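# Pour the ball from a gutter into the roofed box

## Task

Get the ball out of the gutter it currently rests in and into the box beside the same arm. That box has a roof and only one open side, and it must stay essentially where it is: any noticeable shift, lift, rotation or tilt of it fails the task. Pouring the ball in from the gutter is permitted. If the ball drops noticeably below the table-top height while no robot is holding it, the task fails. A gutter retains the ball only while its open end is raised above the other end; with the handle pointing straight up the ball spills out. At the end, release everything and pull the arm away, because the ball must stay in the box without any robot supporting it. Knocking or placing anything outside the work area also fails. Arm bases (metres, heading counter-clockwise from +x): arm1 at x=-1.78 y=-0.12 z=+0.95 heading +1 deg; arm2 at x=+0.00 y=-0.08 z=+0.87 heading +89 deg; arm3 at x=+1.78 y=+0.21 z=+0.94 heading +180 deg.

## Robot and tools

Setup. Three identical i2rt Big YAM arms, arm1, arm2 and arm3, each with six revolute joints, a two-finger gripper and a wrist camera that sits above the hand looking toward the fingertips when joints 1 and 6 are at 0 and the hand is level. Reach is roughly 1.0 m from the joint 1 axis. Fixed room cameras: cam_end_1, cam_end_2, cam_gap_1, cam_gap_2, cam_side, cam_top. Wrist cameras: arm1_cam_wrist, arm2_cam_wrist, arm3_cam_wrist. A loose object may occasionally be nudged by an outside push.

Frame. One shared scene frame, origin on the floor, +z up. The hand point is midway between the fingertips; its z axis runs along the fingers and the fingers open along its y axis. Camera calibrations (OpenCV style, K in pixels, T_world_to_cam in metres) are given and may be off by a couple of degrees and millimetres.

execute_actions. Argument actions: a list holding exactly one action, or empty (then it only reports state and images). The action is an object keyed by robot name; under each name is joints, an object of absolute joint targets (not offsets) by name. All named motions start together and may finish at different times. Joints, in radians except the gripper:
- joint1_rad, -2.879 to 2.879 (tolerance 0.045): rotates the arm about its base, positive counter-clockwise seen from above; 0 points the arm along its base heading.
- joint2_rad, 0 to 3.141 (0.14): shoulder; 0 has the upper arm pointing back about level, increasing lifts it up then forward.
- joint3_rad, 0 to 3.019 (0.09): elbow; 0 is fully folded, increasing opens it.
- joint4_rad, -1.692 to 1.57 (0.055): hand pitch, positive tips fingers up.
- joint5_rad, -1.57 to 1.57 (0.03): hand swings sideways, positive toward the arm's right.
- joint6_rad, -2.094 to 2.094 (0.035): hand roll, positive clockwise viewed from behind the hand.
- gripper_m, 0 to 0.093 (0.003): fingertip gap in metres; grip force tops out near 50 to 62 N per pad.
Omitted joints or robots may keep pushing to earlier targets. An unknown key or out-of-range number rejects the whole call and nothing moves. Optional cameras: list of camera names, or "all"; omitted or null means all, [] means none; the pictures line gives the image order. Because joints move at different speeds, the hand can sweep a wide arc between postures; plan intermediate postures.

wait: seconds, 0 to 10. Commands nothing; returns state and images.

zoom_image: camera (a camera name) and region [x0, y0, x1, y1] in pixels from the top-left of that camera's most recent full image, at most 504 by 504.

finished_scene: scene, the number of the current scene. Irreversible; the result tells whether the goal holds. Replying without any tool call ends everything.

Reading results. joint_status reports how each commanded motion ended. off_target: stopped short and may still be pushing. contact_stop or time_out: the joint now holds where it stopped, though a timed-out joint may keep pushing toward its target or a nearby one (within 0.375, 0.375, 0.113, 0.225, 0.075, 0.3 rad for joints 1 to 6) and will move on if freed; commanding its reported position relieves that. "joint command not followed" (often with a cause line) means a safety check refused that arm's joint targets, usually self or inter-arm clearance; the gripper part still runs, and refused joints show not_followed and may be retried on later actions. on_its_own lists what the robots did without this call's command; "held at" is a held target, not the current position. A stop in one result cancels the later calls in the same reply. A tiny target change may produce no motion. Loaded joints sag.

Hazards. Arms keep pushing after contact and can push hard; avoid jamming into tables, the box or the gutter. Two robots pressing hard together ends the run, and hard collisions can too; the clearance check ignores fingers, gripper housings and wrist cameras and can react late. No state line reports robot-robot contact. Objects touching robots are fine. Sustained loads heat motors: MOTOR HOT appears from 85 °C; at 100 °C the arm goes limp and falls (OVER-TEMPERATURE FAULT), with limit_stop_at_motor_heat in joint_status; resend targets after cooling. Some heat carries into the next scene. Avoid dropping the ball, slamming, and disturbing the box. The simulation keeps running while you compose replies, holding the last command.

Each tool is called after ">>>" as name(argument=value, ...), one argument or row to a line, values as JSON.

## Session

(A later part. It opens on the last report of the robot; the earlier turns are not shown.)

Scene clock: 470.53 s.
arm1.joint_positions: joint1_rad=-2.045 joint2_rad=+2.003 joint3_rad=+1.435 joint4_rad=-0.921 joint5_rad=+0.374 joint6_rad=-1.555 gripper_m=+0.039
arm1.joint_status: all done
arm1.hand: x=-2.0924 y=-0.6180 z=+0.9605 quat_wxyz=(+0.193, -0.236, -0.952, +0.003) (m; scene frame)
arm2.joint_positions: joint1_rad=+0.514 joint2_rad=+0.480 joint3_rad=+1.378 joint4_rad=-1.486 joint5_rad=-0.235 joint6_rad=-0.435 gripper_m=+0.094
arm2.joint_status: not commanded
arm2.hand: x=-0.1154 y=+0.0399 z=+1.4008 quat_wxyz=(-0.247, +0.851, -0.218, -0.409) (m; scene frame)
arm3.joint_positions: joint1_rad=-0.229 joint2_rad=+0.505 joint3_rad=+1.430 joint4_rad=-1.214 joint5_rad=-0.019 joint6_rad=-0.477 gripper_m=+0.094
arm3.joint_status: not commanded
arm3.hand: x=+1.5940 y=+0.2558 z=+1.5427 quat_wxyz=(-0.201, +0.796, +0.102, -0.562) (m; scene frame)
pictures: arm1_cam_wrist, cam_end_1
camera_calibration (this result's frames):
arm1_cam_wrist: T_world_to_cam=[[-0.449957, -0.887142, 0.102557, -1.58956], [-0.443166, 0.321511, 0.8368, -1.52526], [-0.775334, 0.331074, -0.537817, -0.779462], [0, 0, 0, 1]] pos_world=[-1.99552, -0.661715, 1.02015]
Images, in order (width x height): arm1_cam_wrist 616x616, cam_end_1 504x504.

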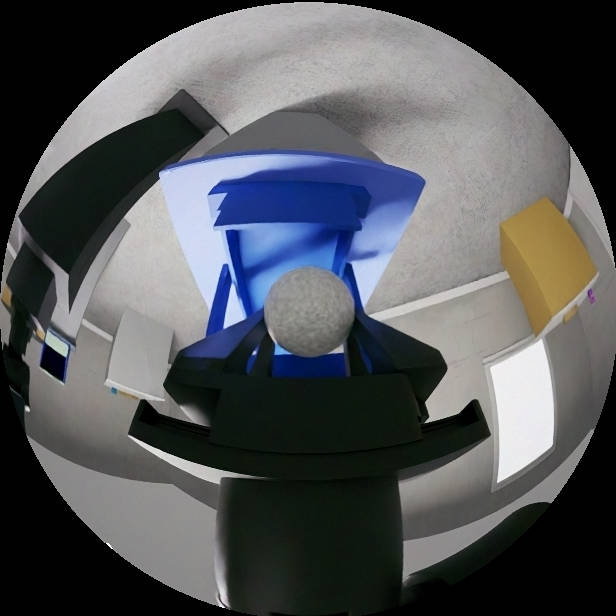

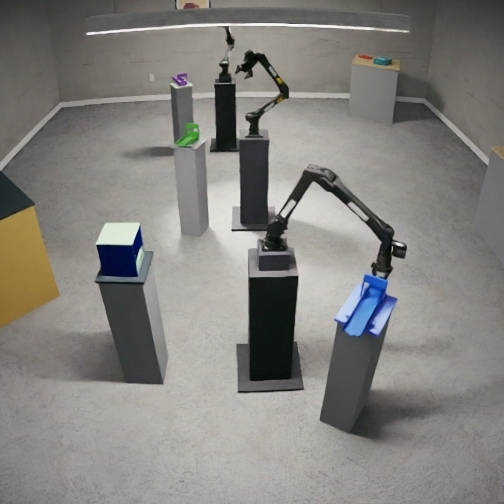

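>>> execute_actions(
  actions=[
    {"arm1":{"joints":{"joint1_rad":-1.995}}},
  ],
  cameras=["arm1_cam_wrist","cam_end_1"],
)

Scene clock: 489.83 s.
arm1.joint_positions: joint1_rad=-1.989 joint2_rad=+2.003 joint3_rad=+1.435 joint4_rad=-0.921 joint5_rad=+0.373 joint6_rad=-1.555 gripper_m=+0.039
arm1.joint_status: all done
arm1.hand: x=-2.0641 y=-0.6347 z=+0.9603 quat_wxyz=(+0.193, -0.210, -0.959, +0.008) (m; scene frame)
arm2.joint_positions: joint1_rad=+0.514 joint2_rad=+0.480 joint3_rad=+1.378 joint4_rad=-1.486 joint5_rad=-0.235 joint6_rad=-0.435 gripper_m=+0.094
arm2.joint_status: not commanded
arm2.hand: x=-0.1154 y=+0.0399 z=+1.4008 quat_wxyz=(-0.247, +0.851, -0.218, -0.409) (m; scene frame)
arm3.joint_positions: joint1_rad=-0.229 joint2_rad=+0.505 joint3_rad=+1.430 joint4_rad=-1.214 joint5_rad=-0.019 joint6_rad=-0.477 gripper_m=+0.094
arm3.joint_status: not commanded
arm3.hand: x=+1.5940 y=+0.2558 z=+1.5427 quat_wxyz=(-0.201, +0.796, +0.102, -0.562) (m; scene frame)
pictures: arm1_cam_wrist, cam_end_1
camera_calibration (this result's frames):
arm1_cam_wrist: T_world_to_cam=[[-0.399846, -0.910855, 0.1023, -1.503], [-0.460659, 0.296191, 0.836699, -1.55932], [-0.792412, 0.287425, -0.538024, -0.814891], [0, 0, 0, 1]] pos_world=[-1.96501, -0.672933, 1.02001]
Images, in order (width x height): arm1_cam_wrist 616x616, cam_end_1 504x504.

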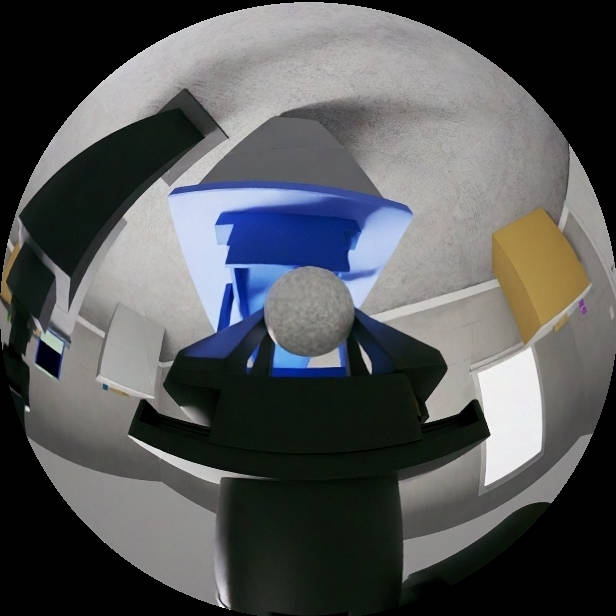

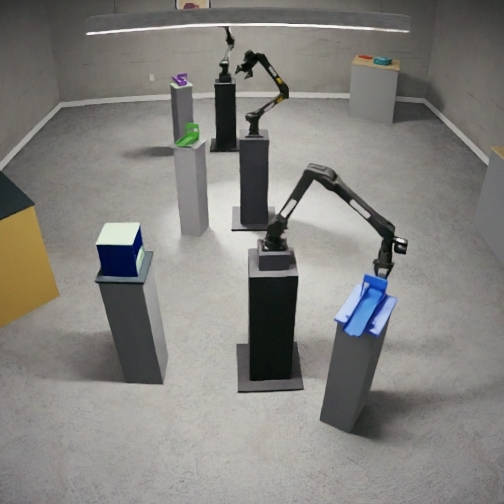

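>>> execute_actions(
  actions=[
    {"arm1":{"joints":{"joint2_rad":1.7}}},
  ],
  cameras=["arm1_cam_wrist"],
)

Scene clock: 532.67 s.
arm1.joint_positions: joint1_rad=-1.989 joint2_rad=+1.678 joint3_rad=+1.426 joint4_rad=-0.924 joint5_rad=+0.373 joint6_rad=-1.556 gripper_m=+0.039
arm1.joint_status: all done
arm1.hand: x=-2.0652 y=-0.6394 z=+1.1414 quat_wxyz=(+0.218, -0.233, -0.934, +0.159) (m; scene frame)
arm2.joint_positions: joint1_rad=+0.514 joint2_rad=+0.480 joint3_rad=+1.378 joint4_rad=-1.486 joint5_rad=-0.235 joint6_rad=-0.435 gripper_m=+0.094
arm2.joint_status: not commanded
arm2.hand: x=-0.1154 y=+0.0399 z=+1.4008 quat_wxyz=(-0.247, +0.851, -0.218, -0.409) (m; scene frame)
arm3.joint_positions: joint1_rad=-0.229 joint2_rad=+0.505 joint3_rad=+1.430 joint4_rad=-1.214 joint5_rad=-0.019 joint6_rad=-0.477 gripper_m=+0.094
arm3.joint_status: not commanded
arm3.hand: x=+1.5940 y=+0.2558 z=+1.5427 quat_wxyz=(-0.201, +0.796, +0.102, -0.562) (m; scene frame)
pictures: arm1_cam_wrist
camera_calibration (this result's frames):
arm1_cam_wrist: T_world_to_cam=[[-0.367304, -0.838119, 0.403291, -1.75608], [-0.363373, 0.528447, 0.76727, -1.28128], [-0.856182, 0.135276, -0.498651, -0.990833], [0, 0, 0, 1]] pos_world=[-1.95893, -0.660677, 1.19722]
Images, in order (width x height): arm1_cam_wrist 616x616.

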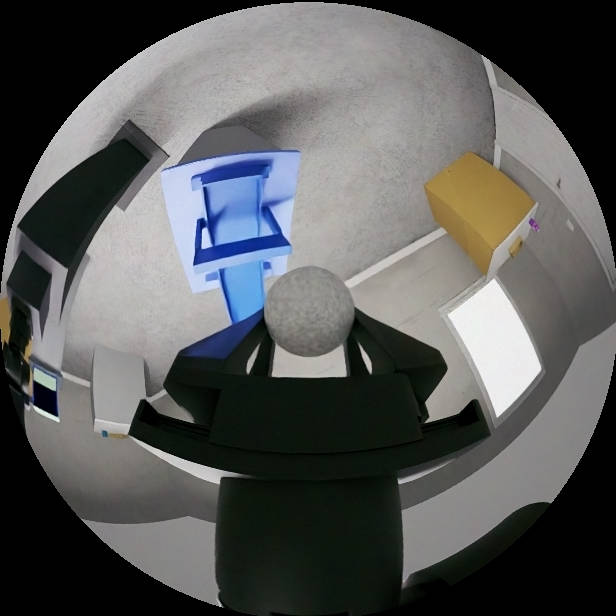

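>>> execute_actions(
  actions=[
    {"arm1":{"joints":{"joint1_rad":1.55,"joint4_rad":1.0,"joint5_rad":0.0,"joint6_rad":0.0}}},
  ],
  cameras=["arm1_cam_wrist","cam_end_1"],
)

Scene clock: 547.53 s.
arm1.joint_positions: joint1_rad=+1.555 joint2_rad=+1.699 joint3_rad=+1.426 joint4_rad=+0.982 joint5_rad=-0.002 joint6_rad=-0.016 gripper_m=+0.039
arm1.joint_status: all done
arm1.hand: x=-1.7787 y=+0.5746 z=+1.4967 quat_wxyz=(-0.644, +0.299, -0.296, -0.639) (m; scene frame)
arm2.joint_positions: joint1_rad=+0.514 joint2_rad=+0.480 joint3_rad=+1.378 joint4_rad=-1.486 joint5_rad=-0.235 joint6_rad=-0.435 gripper_m=+0.094
arm2.joint_status: not commanded
arm2.hand: x=-0.1154 y=+0.0399 z=+1.4008 quat_wxyz=(-0.247, +0.851, -0.218, -0.409) (m; scene frame)
arm3.joint_positions: joint1_rad=-0.229 joint2_rad=+0.505 joint3_rad=+1.430 joint4_rad=-1.214 joint5_rad=-0.019 joint6_rad=-0.477 gripper_m=+0.094
arm3.joint_status: not commanded
arm3.hand: x=+1.5940 y=+0.2558 z=+1.5427 quat_wxyz=(-0.201, +0.796, +0.102, -0.562) (m; scene frame)
pictures: arm1_cam_wrist, cam_end_1
camera_calibration (this result's frames):
arm1_cam_wrist: T_world_to_cam=[[0.999986, -0.0052339, -0.0000144909, 1.7804], [0.000396721, 0.0785574, -0.99691, 1.45469], [0.00521886, 0.996896, 0.0785584, -0.559516], [0, 0, 0, 1]] pos_world=[-1.77803, 0.452821, 1.49417]
Images, in order (width x height): arm1_cam_wrist 616x616, cam_end_1 504x504.

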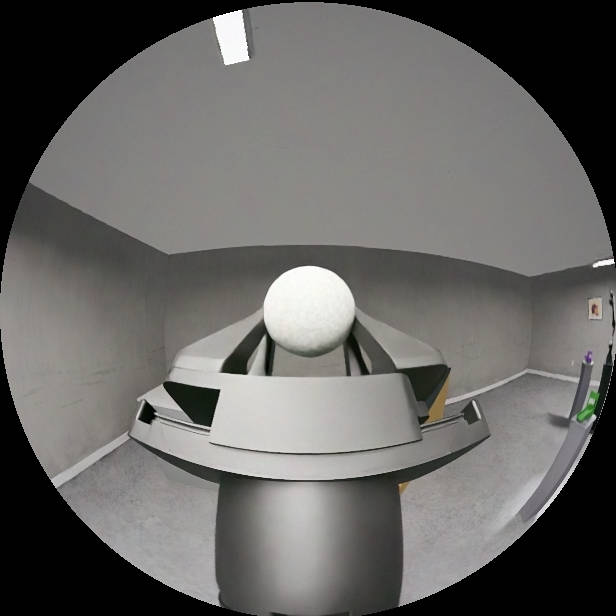

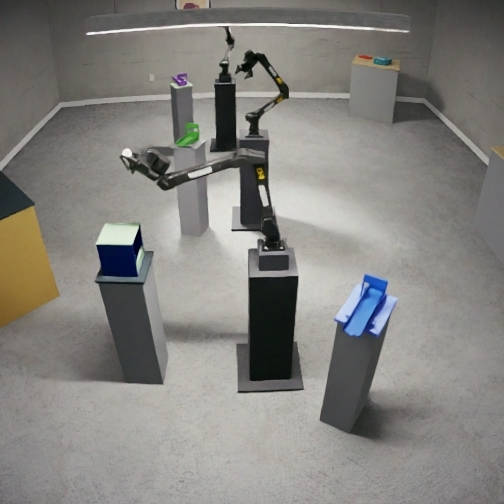

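>>> execute_actions(
  actions=[
    {"arm1":{"joints":{"joint2_rad":1.76,"joint3_rad":0.48,"joint4_rad":1.29}}},
  ],
  cameras=["arm1_cam_wrist","cam_end_1"],
)

Scene clock: 555.67 s.
arm1.joint_positions: joint1_rad=+1.555 joint2_rad=+1.753 joint3_rad=+0.477 joint4_rad=+1.268 joint5_rad=-0.002 joint6_rad=-0.016 gripper_m=+0.039
arm1.joint_status: all done
arm1.hand: x=-1.7813 y=+0.3934 z=+1.0668 quat_wxyz=(-0.497, +0.507, -0.500, -0.496) (m; scene frame)
arm2.joint_positions: joint1_rad=+0.514 joint2_rad=+0.480 joint3_rad=+1.378 joint4_rad=-1.486 joint5_rad=-0.235 joint6_rad=-0.435 gripper_m=+0.094
arm2.joint_status: not commanded
arm2.hand: x=-0.1154 y=+0.0399 z=+1.4008 quat_wxyz=(-0.247, +0.851, -0.218, -0.409) (m; scene frame)
arm3.joint_positions: joint1_rad=-0.229 joint2_rad=+0.505 joint3_rad=+1.430 joint4_rad=-1.214 joint5_rad=-0.019 joint6_rad=-0.477 gripper_m=+0.094
arm3.joint_status: not commanded
arm3.hand: x=+1.5940 y=+0.2558 z=+1.5427 quat_wxyz=(-0.201, +0.796, +0.102, -0.562) (m; scene frame)
pictures: arm1_cam_wrist, cam_end_1
camera_calibration (this result's frames):
arm1_cam_wrist: T_world_to_cam=[[0.999987, 0.0025045, 0.00450275, 1.77421], [0.00510884, -0.595367, -0.803438, 1.10746], [0.000668573, 0.80345, -0.595371, 0.441879], [0, 0, 0, 1]] pos_world=[-1.78014, 0.299876, 1.14487]
Images, in order (width x height): arm1_cam_wrist 616x616, cam_end_1 504x504.

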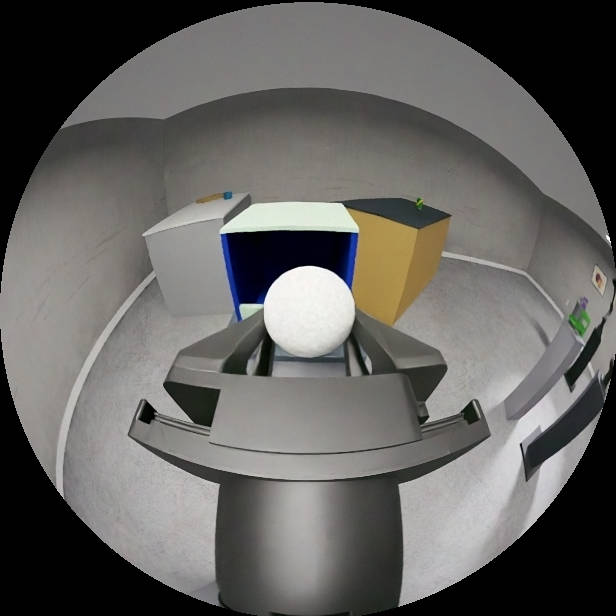

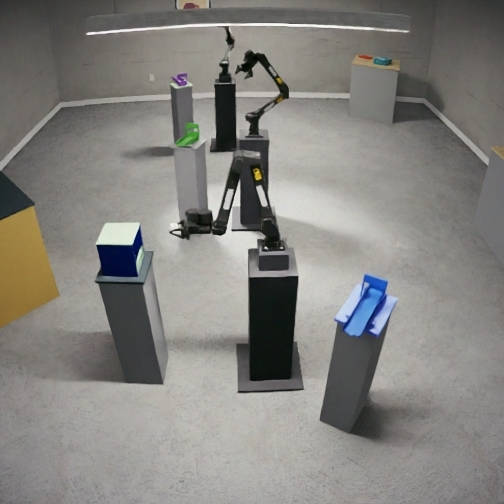

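>>> zoom_image(
  camera="arm1_cam_wrist",
  region=[200, 180, 380, 340],
)

Region (200, 180, 380, 340) of arm1_cam_wrist's 616x616 image, scaled by 2.800, with more detail than that image has.

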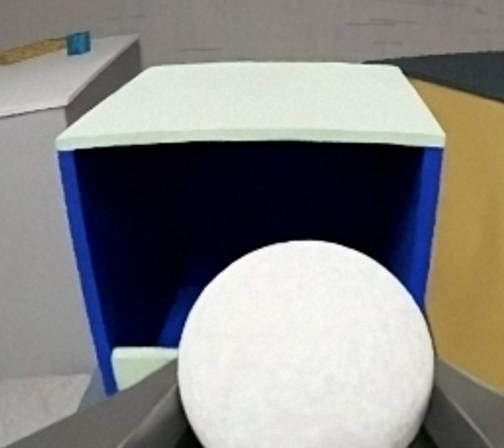

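>>> execute_actions(
  actions=[
    {"arm1":{"joints":{"joint1_rad":1.595,"joint2_rad":2.165,"joint3_rad":0.885,"joint4_rad":1.295}}},
  ],
  cameras=["arm1_cam_wrist","cam_end_1"],
)

Scene clock: 605.23 s.
arm1.joint_positions: joint1_rad=+1.593 joint2_rad=+2.153 joint3_rad=+0.859 joint4_rad=+1.278 joint5_rad=-0.001 joint6_rad=-0.016 gripper_m=+0.039
arm1.joint_status: all done
arm1.hand: x=-1.8065 y=+0.5152 z=+0.9807 quat_wxyz=(-0.485, +0.519, -0.493, -0.503) (m; scene frame)
arm2.joint_positions: joint1_rad=+0.514 joint2_rad=+0.480 joint3_rad=+1.378 joint4_rad=-1.486 joint5_rad=-0.235 joint6_rad=-0.435 gripper_m=+0.094
arm2.joint_status: not commanded
arm2.hand: x=-0.1154 y=+0.0399 z=+1.4008 quat_wxyz=(-0.247, +0.851, -0.218, -0.409) (m; scene frame)
arm3.joint_positions: joint1_rad=-0.229 joint2_rad=+0.505 joint3_rad=+1.430 joint4_rad=-1.214 joint5_rad=-0.019 joint6_rad=-0.477 gripper_m=+0.094
arm3.joint_status: not commanded
arm3.hand: x=+1.5940 y=+0.2558 z=+1.5427 quat_wxyz=(-0.201, +0.796, +0.102, -0.562) (m; scene frame)
pictures: arm1_cam_wrist, cam_end_1
camera_calibration (this result's frames):
arm1_cam_wrist: T_world_to_cam=[[0.999208, 0.0395956, 0.00390995, 1.77955], [0.0269623, -0.601567, -0.798367, 1.14867], [-0.0292597, 0.79784, -0.602158, 0.248254], [0, 0, 0, 1]] pos_world=[-1.80184, 0.422473, 1.05959]
Images, in order (width x height): arm1_cam_wrist 616x616, cam_end_1 504x504.

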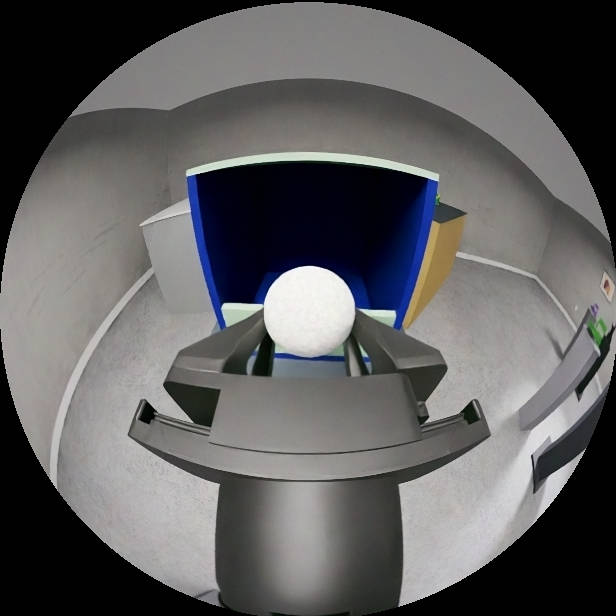

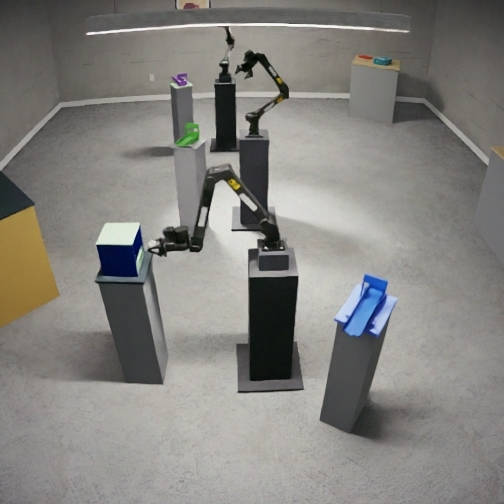

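>>> zoom_image(
  camera="arm1_cam_wrist",
  region=[170, 140, 450, 370],
)

Region (170, 140, 450, 370) of arm1_cam_wrist's 616x616 image, scaled by 1.800, with more detail than that image has; it fills the top 414 rows of this view, and the rest is white.

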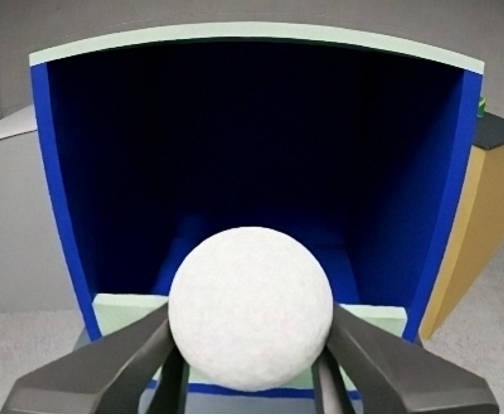

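>>> execute_actions(
  actions=[
    {"arm1":{"joints":{"joint2_rad":2.225,"joint3_rad":1.012,"joint4_rad":1.212}}},
  ],
  cameras=["arm1_cam_wrist"],
)

Scene clock: 664.70 s.
arm1.joint_positions: joint1_rad=+1.593 joint2_rad=+2.207 joint3_rad=+0.988 joint4_rad=+1.219 joint5_rad=-0.001 joint6_rad=-0.016 gripper_m=+0.039
arm1.joint_status: all done
arm1.hand: x=-1.8083 y=+0.5574 z=+0.9791 quat_wxyz=(-0.489, +0.514, -0.488, -0.508) (m; scene frame)
arm2.joint_positions: joint1_rad=+0.514 joint2_rad=+0.480 joint3_rad=+1.378 joint4_rad=-1.486 joint5_rad=-0.235 joint6_rad=-0.435 gripper_m=+0.094
arm2.joint_status: not commanded
arm2.hand: x=-0.1154 y=+0.0399 z=+1.4008 quat_wxyz=(-0.247, +0.851, -0.218, -0.409) (m; scene frame)
arm3.joint_positions: joint1_rad=-0.229 joint2_rad=+0.505 joint3_rad=+1.430 joint4_rad=-1.214 joint5_rad=-0.019 joint6_rad=-0.477 gripper_m=+0.094
arm3.joint_status: not commanded
arm3.hand: x=+1.5940 y=+0.2558 z=+1.5427 quat_wxyz=(-0.201, +0.796, +0.102, -0.562) (m; scene frame)
pictures: arm1_cam_wrist
camera_calibration (this result's frames):
arm1_cam_wrist: T_world_to_cam=[[0.999217, 0.0393859, 0.00385958, 1.77987], [0.0262921, -0.587791, -0.808586, 1.17395], [-0.0295783, 0.808054, -0.588366, 0.193796], [0, 0, 0, 1]] pos_world=[-1.80361, 0.463336, 1.05639]
Images, in order (width x height): arm1_cam_wrist 616x616.

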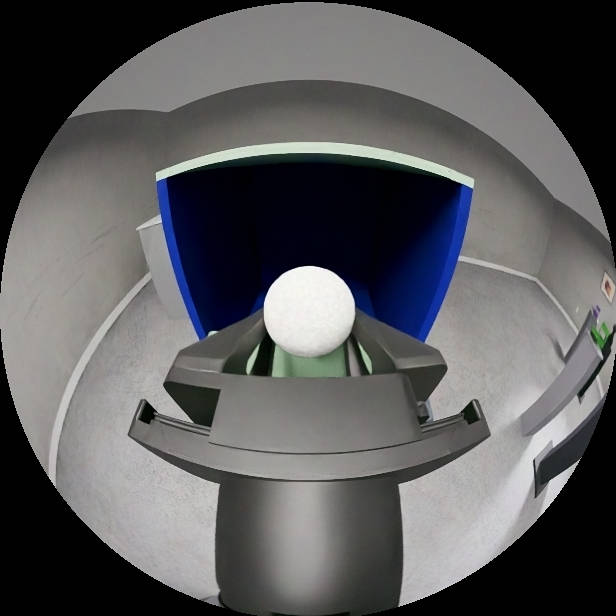

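>>> execute_actions(
  actions=[
    {"arm1":{"joints":{"joint2_rad":2.266,"joint3_rad":1.132,"joint4_rad":1.132}}},
  ],
  cameras=["arm1_cam_wrist"],
)

Scene clock: 672.63 s.
arm1.joint_positions: joint1_rad=+1.593 joint2_rad=+2.249 joint3_rad=+1.107 joint4_rad=+1.139 joint5_rad=-0.001 joint6_rad=-0.016 gripper_m=+0.039
arm1.joint_status: all done
arm1.hand: x=-1.8100 y=+0.5952 z=+0.9771 quat_wxyz=(-0.488, +0.515, -0.489, -0.507) (m; scene frame)
arm2.joint_positions: joint1_rad=+0.514 joint2_rad=+0.480 joint3_rad=+1.378 joint4_rad=-1.486 joint5_rad=-0.235 joint6_rad=-0.435 gripper_m=+0.094
arm2.joint_status: not commanded
arm2.hand: x=-0.1154 y=+0.0399 z=+1.4008 quat_wxyz=(-0.247, +0.851, -0.218, -0.409) (m; scene frame)
arm3.joint_positions: joint1_rad=-0.229 joint2_rad=+0.505 joint3_rad=+1.430 joint4_rad=-1.214 joint5_rad=-0.019 joint6_rad=-0.477 gripper_m=+0.094
arm3.joint_status: not commanded
arm3.hand: x=+1.5940 y=+0.2558 z=+1.5427 quat_wxyz=(-0.201, +0.796, +0.102, -0.562) (m; scene frame)
pictures: arm1_cam_wrist
camera_calibration (this result's frames):
arm1_cam_wrist: T_world_to_cam=[[0.999215, 0.0394325, 0.00387109, 1.77996], [0.0264415, -0.590867, -0.806336, 1.19441], [-0.0295085, 0.805805, -0.591446, 0.166527], [0, 0, 0, 1]] pos_world=[-1.80523, 0.501363, 1.0547]
Images, in order (width x height): arm1_cam_wrist 616x616.

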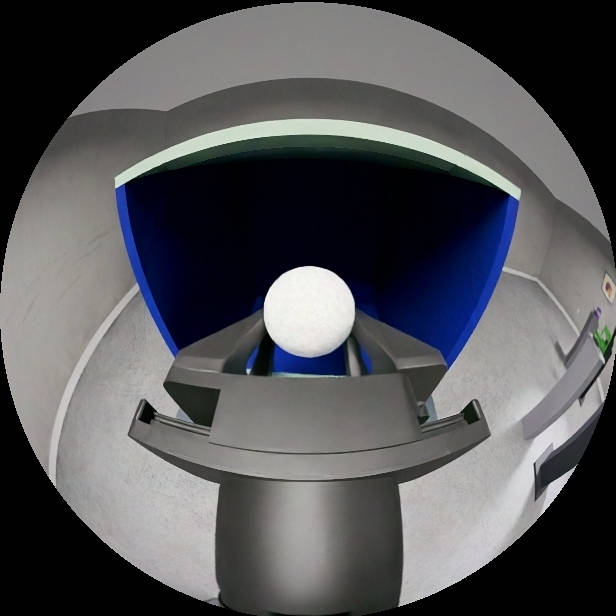

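>>> execute_actions(
  actions=[
    {"arm1":{"joints":{"joint2_rad":2.314,"joint3_rad":1.262,"joint4_rad":1.05}}},
  ],
  cameras=["arm1_cam_wrist"],
)

Scene clock: 679.60 s.
arm1.joint_positions: joint1_rad=+1.593 joint2_rad=+2.291 joint3_rad=+1.234 joint4_rad=+1.057 joint5_rad=-0.001 joint6_rad=-0.016 gripper_m=+0.039
arm1.joint_status: all done
arm1.hand: x=-1.8115 y=+0.6345 z=+0.9799 quat_wxyz=(-0.489, +0.514, -0.489, -0.507) (m; scene frame)
arm2.joint_positions: joint1_rad=+0.514 joint2_rad=+0.480 joint3_rad=+1.378 joint4_rad=-1.486 joint5_rad=-0.235 joint6_rad=-0.435 gripper_m=+0.094
arm2.joint_status: not commanded
arm2.hand: x=-0.1154 y=+0.0399 z=+1.4008 quat_wxyz=(-0.247, +0.851, -0.218, -0.409) (m; scene frame)
arm3.joint_positions: joint1_rad=-0.229 joint2_rad=+0.505 joint3_rad=+1.430 joint4_rad=-1.214 joint5_rad=-0.019 joint6_rad=-0.477 gripper_m=+0.094
arm3.joint_status: not commanded
arm3.hand: x=+1.5940 y=+0.2558 z=+1.5427 quat_wxyz=(-0.201, +0.796, +0.102, -0.562) (m; scene frame)
pictures: arm1_cam_wrist
camera_calibration (this result's frames):
arm1_cam_wrist: T_world_to_cam=[[0.999231, 0.0390094, 0.00386315, 1.78029], [0.0260848, -0.588111, -0.808359, 1.21957], [-0.0292617, 0.807839, -0.588677, 0.132879], [0, 0, 0, 1]] pos_world=[-1.80684, 0.540448, 1.05719]
Images, in order (width x height): arm1_cam_wrist 616x616.

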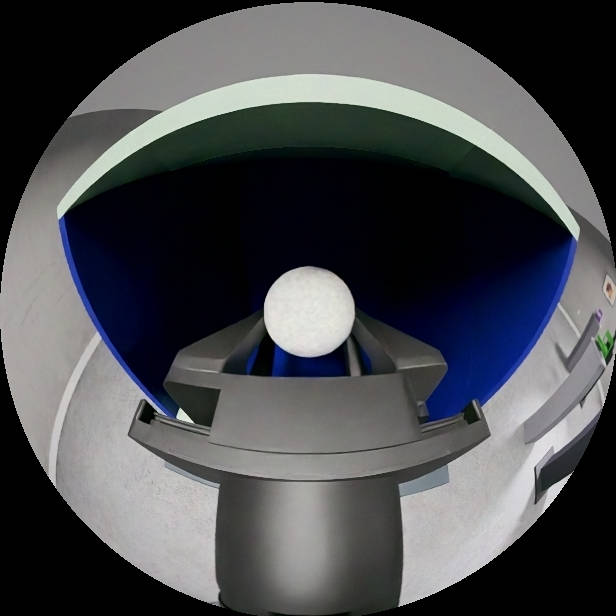

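>>> execute_actions(
  actions=[
    {"arm1":{"joints":{"joint4_rad":0.995}}},
  ],
  cameras=["arm1_cam_wrist"],
)

Scene clock: 689.43 s.
arm1.joint_positions: joint1_rad=+1.593 joint2_rad=+2.291 joint3_rad=+1.235 joint4_rad=+1.013 joint5_rad=-0.001 joint6_rad=-0.014 gripper_m=+0.039
arm1.joint_status: all done
arm1.hand: x=-1.8116 y=+0.6345 z=+0.9694 quat_wxyz=(-0.478, +0.525, -0.499, -0.497) (m; scene frame)
arm2.joint_positions: joint1_rad=+0.514 joint2_rad=+0.480 joint3_rad=+1.378 joint4_rad=-1.486 joint5_rad=-0.235 joint6_rad=-0.435 gripper_m=+0.094
arm2.joint_status: not commanded
arm2.hand: x=-0.1154 y=+0.0399 z=+1.4008 quat_wxyz=(-0.247, +0.851, -0.218, -0.409) (m; scene frame)
arm3.joint_positions: joint1_rad=-0.229 joint2_rad=+0.505 joint3_rad=+1.430 joint4_rad=-1.214 joint5_rad=-0.019 joint6_rad=-0.477 gripper_m=+0.094
arm3.joint_status: not commanded
arm3.hand: x=+1.5940 y=+0.2558 z=+1.5427 quat_wxyz=(-0.201, +0.796, +0.102, -0.562) (m; scene frame)
pictures: arm1_cam_wrist
camera_calibration (this result's frames):
arm1_cam_wrist: T_world_to_cam=[[0.999218, 0.0394629, 0.00247499, 1.78145], [0.026519, -0.622412, -0.782241, 1.20832], [-0.0293291, 0.781695, -0.622971, 0.176479], [0, 0, 0, 1]] pos_world=[-1.80692, 0.543818, 1.05073]
Images, in order (width x height): arm1_cam_wrist 616x616.

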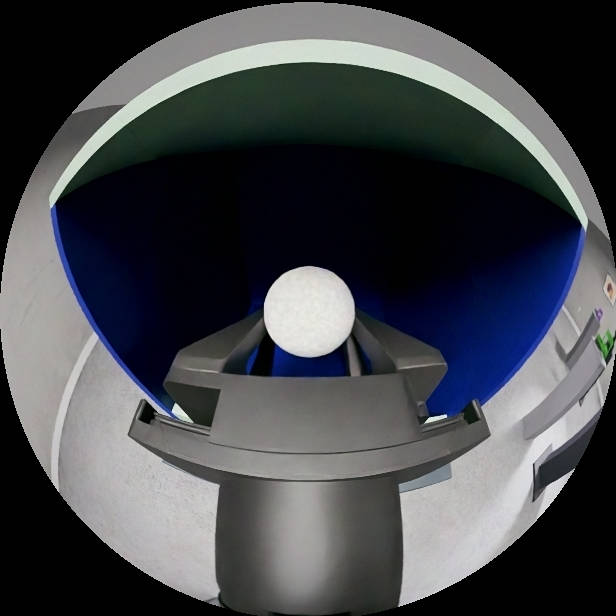

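>>> execute_actions(
  actions=[
    {"arm1":{"joints":{"gripper_m":0.054}}},
  ],
  cameras=["arm1_cam_wrist"],
)

Scene clock: 693.10 s.
arm1.joint_positions: joint1_rad=+1.593 joint2_rad=+2.291 joint3_rad=+1.235 joint4_rad=+1.013 joint5_rad=-0.001 joint6_rad=-0.012 gripper_m=+0.054
arm1.joint_status: all done
arm1.hand: x=-1.8116 y=+0.6345 z=+0.9694 quat_wxyz=(-0.478, +0.524, -0.500, -0.497) (m; scene frame)
arm2.joint_positions: joint1_rad=+0.514 joint2_rad=+0.480 joint3_rad=+1.378 joint4_rad=-1.486 joint5_rad=-0.235 joint6_rad=-0.435 gripper_m=+0.094
arm2.joint_status: not commanded
arm2.hand: x=-0.1154 y=+0.0399 z=+1.4008 quat_wxyz=(-0.247, +0.851, -0.218, -0.409) (m; scene frame)
arm3.joint_positions: joint1_rad=-0.229 joint2_rad=+0.505 joint3_rad=+1.430 joint4_rad=-1.214 joint5_rad=-0.019 joint6_rad=-0.477 gripper_m=+0.094
arm3.joint_status: not commanded
arm3.hand: x=+1.5940 y=+0.2558 z=+1.5427 quat_wxyz=(-0.201, +0.796, +0.102, -0.562) (m; scene frame)
pictures: arm1_cam_wrist
camera_calibration (this result's frames):
arm1_cam_wrist: T_world_to_cam=[[0.999225, 0.0393502, 0.000188953, 1.78375], [0.0246621, -0.622493, -0.782237, 1.205], [-0.0306635, 0.781635, -0.622981, 0.174108], [0, 0, 0, 1]] pos_world=[-1.80675, 0.543826, 1.05073]
Images, in order (width x height): arm1_cam_wrist 616x616.

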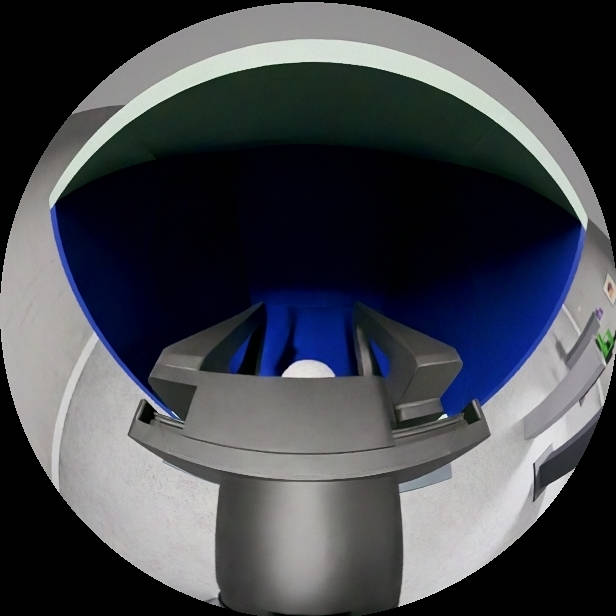

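>>> execute_actions(
  actions=[
    {"arm1":{"joints":{"joint4_rad":1.085}}},
  ],
  cameras=[],
)

>>> execute_actions(
  actions=[
    {"arm1":{"joints":{"joint2_rad":2.232,"joint3_rad":1.11,"joint4_rad":1.155}}},
  ],
  cameras=["arm1_cam_wrist"],
)

Scene clock: 705.97 s.
arm1.joint_positions: joint1_rad=+1.593 joint2_rad=+2.291 joint3_rad=+1.235 joint4_rad=+1.066 joint5_rad=-0.001 joint6_rad=-0.012 gripper_m=+0.054
arm1.joint_status: all done
arm1.hand: x=-1.8115 y=+0.6348 z=+0.9825 quat_wxyz=(-0.491, +0.511, -0.487, -0.511) (m; scene frame)
arm2.joint_positions: joint1_rad=+0.514 joint2_rad=+0.480 joint3_rad=+1.378 joint4_rad=-1.486 joint5_rad=-0.235 joint6_rad=-0.435 gripper_m=+0.094
arm2.joint_status: not commanded
arm2.hand: x=-0.1154 y=+0.0399 z=+1.4008 quat_wxyz=(-0.247, +0.851, -0.218, -0.409) (m; scene frame)
arm3.joint_positions: joint1_rad=-0.229 joint2_rad=+0.505 joint3_rad=+1.430 joint4_rad=-1.214 joint5_rad=-0.019 joint6_rad=-0.477 gripper_m=+0.094
arm3.joint_status: not commanded
arm3.hand: x=+1.5940 y=+0.2558 z=+1.5427 quat_wxyz=(-0.201, +0.796, +0.102, -0.562) (m; scene frame)
pictures: none
No camera images: the call's "cameras" was empty. Leave "cameras" out to get every camera's image.

Scene clock: 706.77 s.
arm1.joint_positions: joint1_rad=+1.593 joint2_rad=+2.258 joint3_rad=+1.109 joint4_rad=+1.136 joint5_rad=-0.001 joint6_rad=-0.012 gripper_m=+0.054
arm1.joint_status: all done
arm1.hand: x=-1.8099 y=+0.5949 z=+0.9709 quat_wxyz=(-0.485, +0.517, -0.493, -0.505) (m; scene frame)
arm2.joint_positions: joint1_rad=+0.514 joint2_rad=+0.480 joint3_rad=+1.378 joint4_rad=-1.486 joint5_rad=-0.235 joint6_rad=-0.435 gripper_m=+0.094
arm2.joint_status: not commanded
arm2.hand: x=-0.1154 y=+0.0399 z=+1.4008 quat_wxyz=(-0.247, +0.851, -0.218, -0.409) (m; scene frame)
arm3.joint_positions: joint1_rad=-0.229 joint2_rad=+0.505 joint3_rad=+1.430 joint4_rad=-1.214 joint5_rad=-0.019 joint6_rad=-0.477 gripper_m=+0.094
arm3.joint_status: not commanded
arm3.hand: x=+1.5940 y=+0.2558 z=+1.5427 quat_wxyz=(-0.201, +0.796, +0.102, -0.562) (m; scene frame)
pictures: arm1_cam_wrist
camera_calibration (this result's frames):
arm1_cam_wrist: T_world_to_cam=[[0.999236, 0.0390948, 0.000092424, 1.78388], [0.0234968, -0.598668, -0.800652, 1.18308], [-0.031246, 0.800043, -0.599129, 0.170859], [0, 0, 0, 1]] pos_world=[-1.80498, 0.501835, 1.04943]
Images, in order (width x height): arm1_cam_wrist 616x616.

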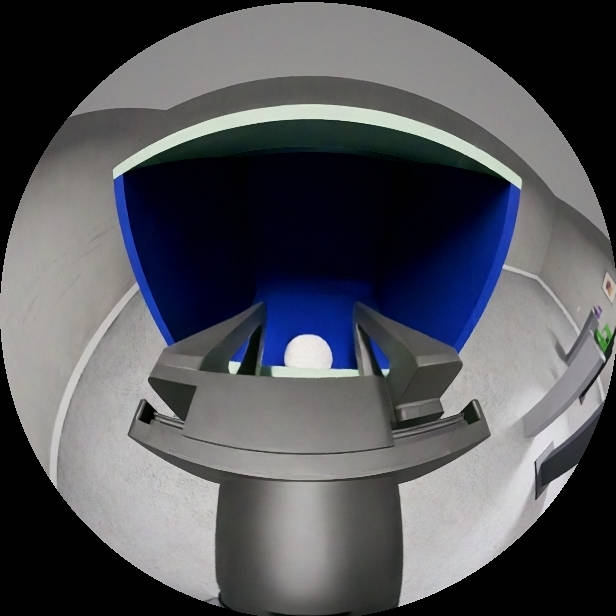

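>>> execute_actions(
  actions=[
    {"arm1":{"joints":{"joint2_rad":2.2}}},
  ],
  cameras=[],
)

>>> execute_actions(
  actions=[
    {"arm1":{"joints":{"joint2_rad":2.16,"joint3_rad":0.99,"joint4_rad":1.235}}},
  ],
  cameras=["arm1_cam_wrist"],
)

Scene clock: 718.53 s.
arm1.joint_positions: joint1_rad=+1.593 joint2_rad=+2.224 joint3_rad=+1.109 joint4_rad=+1.138 joint5_rad=-0.001 joint6_rad=-0.012 gripper_m=+0.054
arm1.joint_status: all done
arm1.hand: x=-1.8099 y=+0.5981 z=+0.9952 quat_wxyz=(-0.494, +0.507, -0.484, -0.514) (m; scene frame)
arm2.joint_positions: joint1_rad=+0.514 joint2_rad=+0.480 joint3_rad=+1.378 joint4_rad=-1.486 joint5_rad=-0.235 joint6_rad=-0.435 gripper_m=+0.094
arm2.joint_status: not commanded
arm2.hand: x=-0.1154 y=+0.0399 z=+1.4008 quat_wxyz=(-0.247, +0.851, -0.218, -0.409) (m; scene frame)
arm3.joint_positions: joint1_rad=-0.229 joint2_rad=+0.505 joint3_rad=+1.430 joint4_rad=-1.214 joint5_rad=-0.019 joint6_rad=-0.477 gripper_m=+0.094
arm3.joint_status: not commanded
arm3.hand: x=+1.5940 y=+0.2558 z=+1.5427 quat_wxyz=(-0.201, +0.796, +0.102, -0.562) (m; scene frame)
pictures: none
No camera images: the call's "cameras" was empty. Leave "cameras" out to get every camera's image.

Scene clock: 719.30 s.
arm1.joint_positions: joint1_rad=+1.593 joint2_rad=+2.181 joint3_rad=+0.990 joint4_rad=+1.217 joint5_rad=-0.001 joint6_rad=-0.012 gripper_m=+0.054
arm1.joint_status: all done
arm1.hand: x=-1.8083 y=+0.5602 z=+0.9961 quat_wxyz=(-0.495, +0.507, -0.483, -0.515) (m; scene frame)
arm2.joint_positions: joint1_rad=+0.514 joint2_rad=+0.480 joint3_rad=+1.378 joint4_rad=-1.486 joint5_rad=-0.235 joint6_rad=-0.435 gripper_m=+0.094
arm2.joint_status: not commanded
arm2.hand: x=-0.1154 y=+0.0399 z=+1.4008 quat_wxyz=(-0.247, +0.851, -0.218, -0.409) (m; scene frame)
arm3.joint_positions: joint1_rad=-0.229 joint2_rad=+0.505 joint3_rad=+1.430 joint4_rad=-1.214 joint5_rad=-0.019 joint6_rad=-0.477 gripper_m=+0.094
arm3.joint_status: not commanded
arm3.hand: x=+1.5940 y=+0.2558 z=+1.5427 quat_wxyz=(-0.201, +0.796, +0.102, -0.562) (m; scene frame)
pictures: arm1_cam_wrist
camera_calibration (this result's frames):
arm1_cam_wrist: T_world_to_cam=[[0.999248, 0.0387759, -0.000040733, 1.78389], [0.0219974, -0.567733, -0.822919, 1.18454], [-0.0319326, 0.822299, -0.568159, 0.169179], [0, 0, 0, 1]] pos_world=[-1.8032, 0.464215, 1.07097]
Images, in order (width x height): arm1_cam_wrist 616x616.

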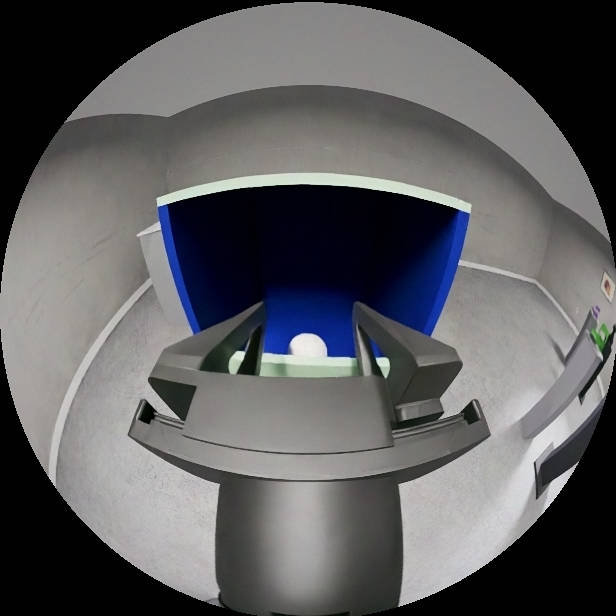

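>>> execute_actions(
  actions=[
    {"arm1":{"joints":{"joint2_rad":2.1,"joint3_rad":0.8,"joint4_rad":1.31}}},
  ],
  cameras=[],
)

>>> execute_actions(
  actions=[
    {"arm1":{"joints":{"joint2_rad":1.5,"joint3_rad":0.45,"joint4_rad":1.1}}},
  ],
  cameras=["arm1_cam_wrist","cam_end_1","cam_side"],
)

Scene clock: 737.77 s.
arm1.joint_positions: joint1_rad=+1.593 joint2_rad=+2.113 joint3_rad=+0.798 joint4_rad=+1.294 joint5_rad=-0.001 joint6_rad=-0.012 gripper_m=+0.054
arm1.joint_status: all done
arm1.hand: x=-1.8056 y=+0.4962 z=+0.9884 quat_wxyz=(-0.483, +0.519, -0.495, -0.503) (m; scene frame)
arm2.joint_positions: joint1_rad=+0.514 joint2_rad=+0.480 joint3_rad=+1.378 joint4_rad=-1.486 joint5_rad=-0.235 joint6_rad=-0.435 gripper_m=+0.094
arm2.joint_status: not commanded
arm2.hand: x=-0.1154 y=+0.0399 z=+1.4008 quat_wxyz=(-0.247, +0.851, -0.218, -0.409) (m; scene frame)
arm3.joint_positions: joint1_rad=-0.229 joint2_rad=+0.505 joint3_rad=+1.430 joint4_rad=-1.214 joint5_rad=-0.019 joint6_rad=-0.477 gripper_m=+0.094
arm3.joint_status: not commanded
arm3.hand: x=+1.5940 y=+0.2558 z=+1.5427 quat_wxyz=(-0.201, +0.796, +0.102, -0.562) (m; scene frame)
pictures: none
No camera images: the call's "cameras" was empty. Leave "cameras" out to get every camera's image.

Scene clock: 739.03 s.
arm1.joint_positions: joint1_rad=+1.593 joint2_rad=+1.506 joint3_rad=+0.454 joint4_rad=+1.109 joint5_rad=-0.001 joint6_rad=-0.012 gripper_m=+0.054
arm1.joint_status: all done
arm1.hand: x=-1.7994 y=+0.3795 z=+1.1391 quat_wxyz=(-0.502, +0.498, -0.476, -0.523) (m; scene frame)
arm2.joint_positions: joint1_rad=+0.514 joint2_rad=+0.480 joint3_rad=+1.378 joint4_rad=-1.486 joint5_rad=-0.235 joint6_rad=-0.435 gripper_m=+0.094
arm2.joint_status: not commanded
arm2.hand: x=-0.1154 y=+0.0399 z=+1.4008 quat_wxyz=(-0.247, +0.851, -0.218, -0.409) (m; scene frame)
arm3.joint_positions: joint1_rad=-0.229 joint2_rad=+0.505 joint3_rad=+1.430 joint4_rad=-1.214 joint5_rad=-0.019 joint6_rad=-0.477 gripper_m=+0.094
arm3.joint_status: not commanded
arm3.hand: x=+1.5940 y=+0.2558 z=+1.5427 quat_wxyz=(-0.201, +0.796, +0.102, -0.562) (m; scene frame)
pictures: arm1_cam_wrist, cam_end_1, cam_side
camera_calibration (this result's frames):
arm1_cam_wrist: T_world_to_cam=[[0.999258, 0.0385121, -0.000161924, 1.7823], [0.0207184, -0.541107, -0.840699, 1.20729], [-0.0324647, 0.840072, -0.541503, 0.361201], [0, 0, 0, 1]] pos_world=[-1.79426, 0.281199, 1.21085]
Images, in order (width x height): arm1_cam_wrist 616x616, cam_end_1 504x504, cam_side 504x504.

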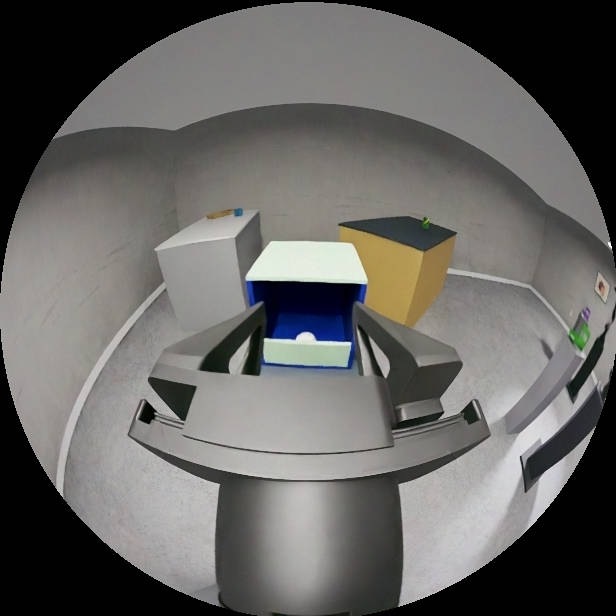

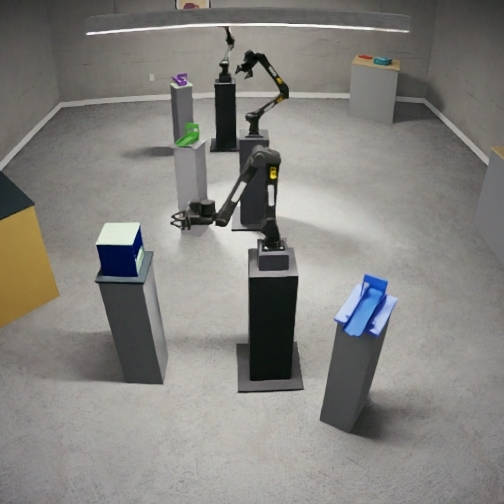

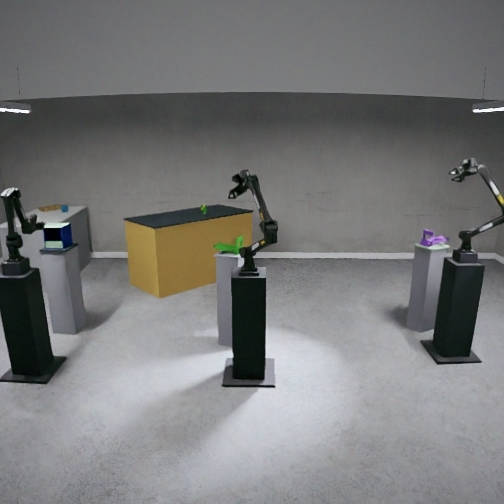

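The ball is in the box behind the lip, and the arm is about 0.2 m clear of it.

>>> finished_scene(
  scene=2,
)

The scene is finished: the task was done.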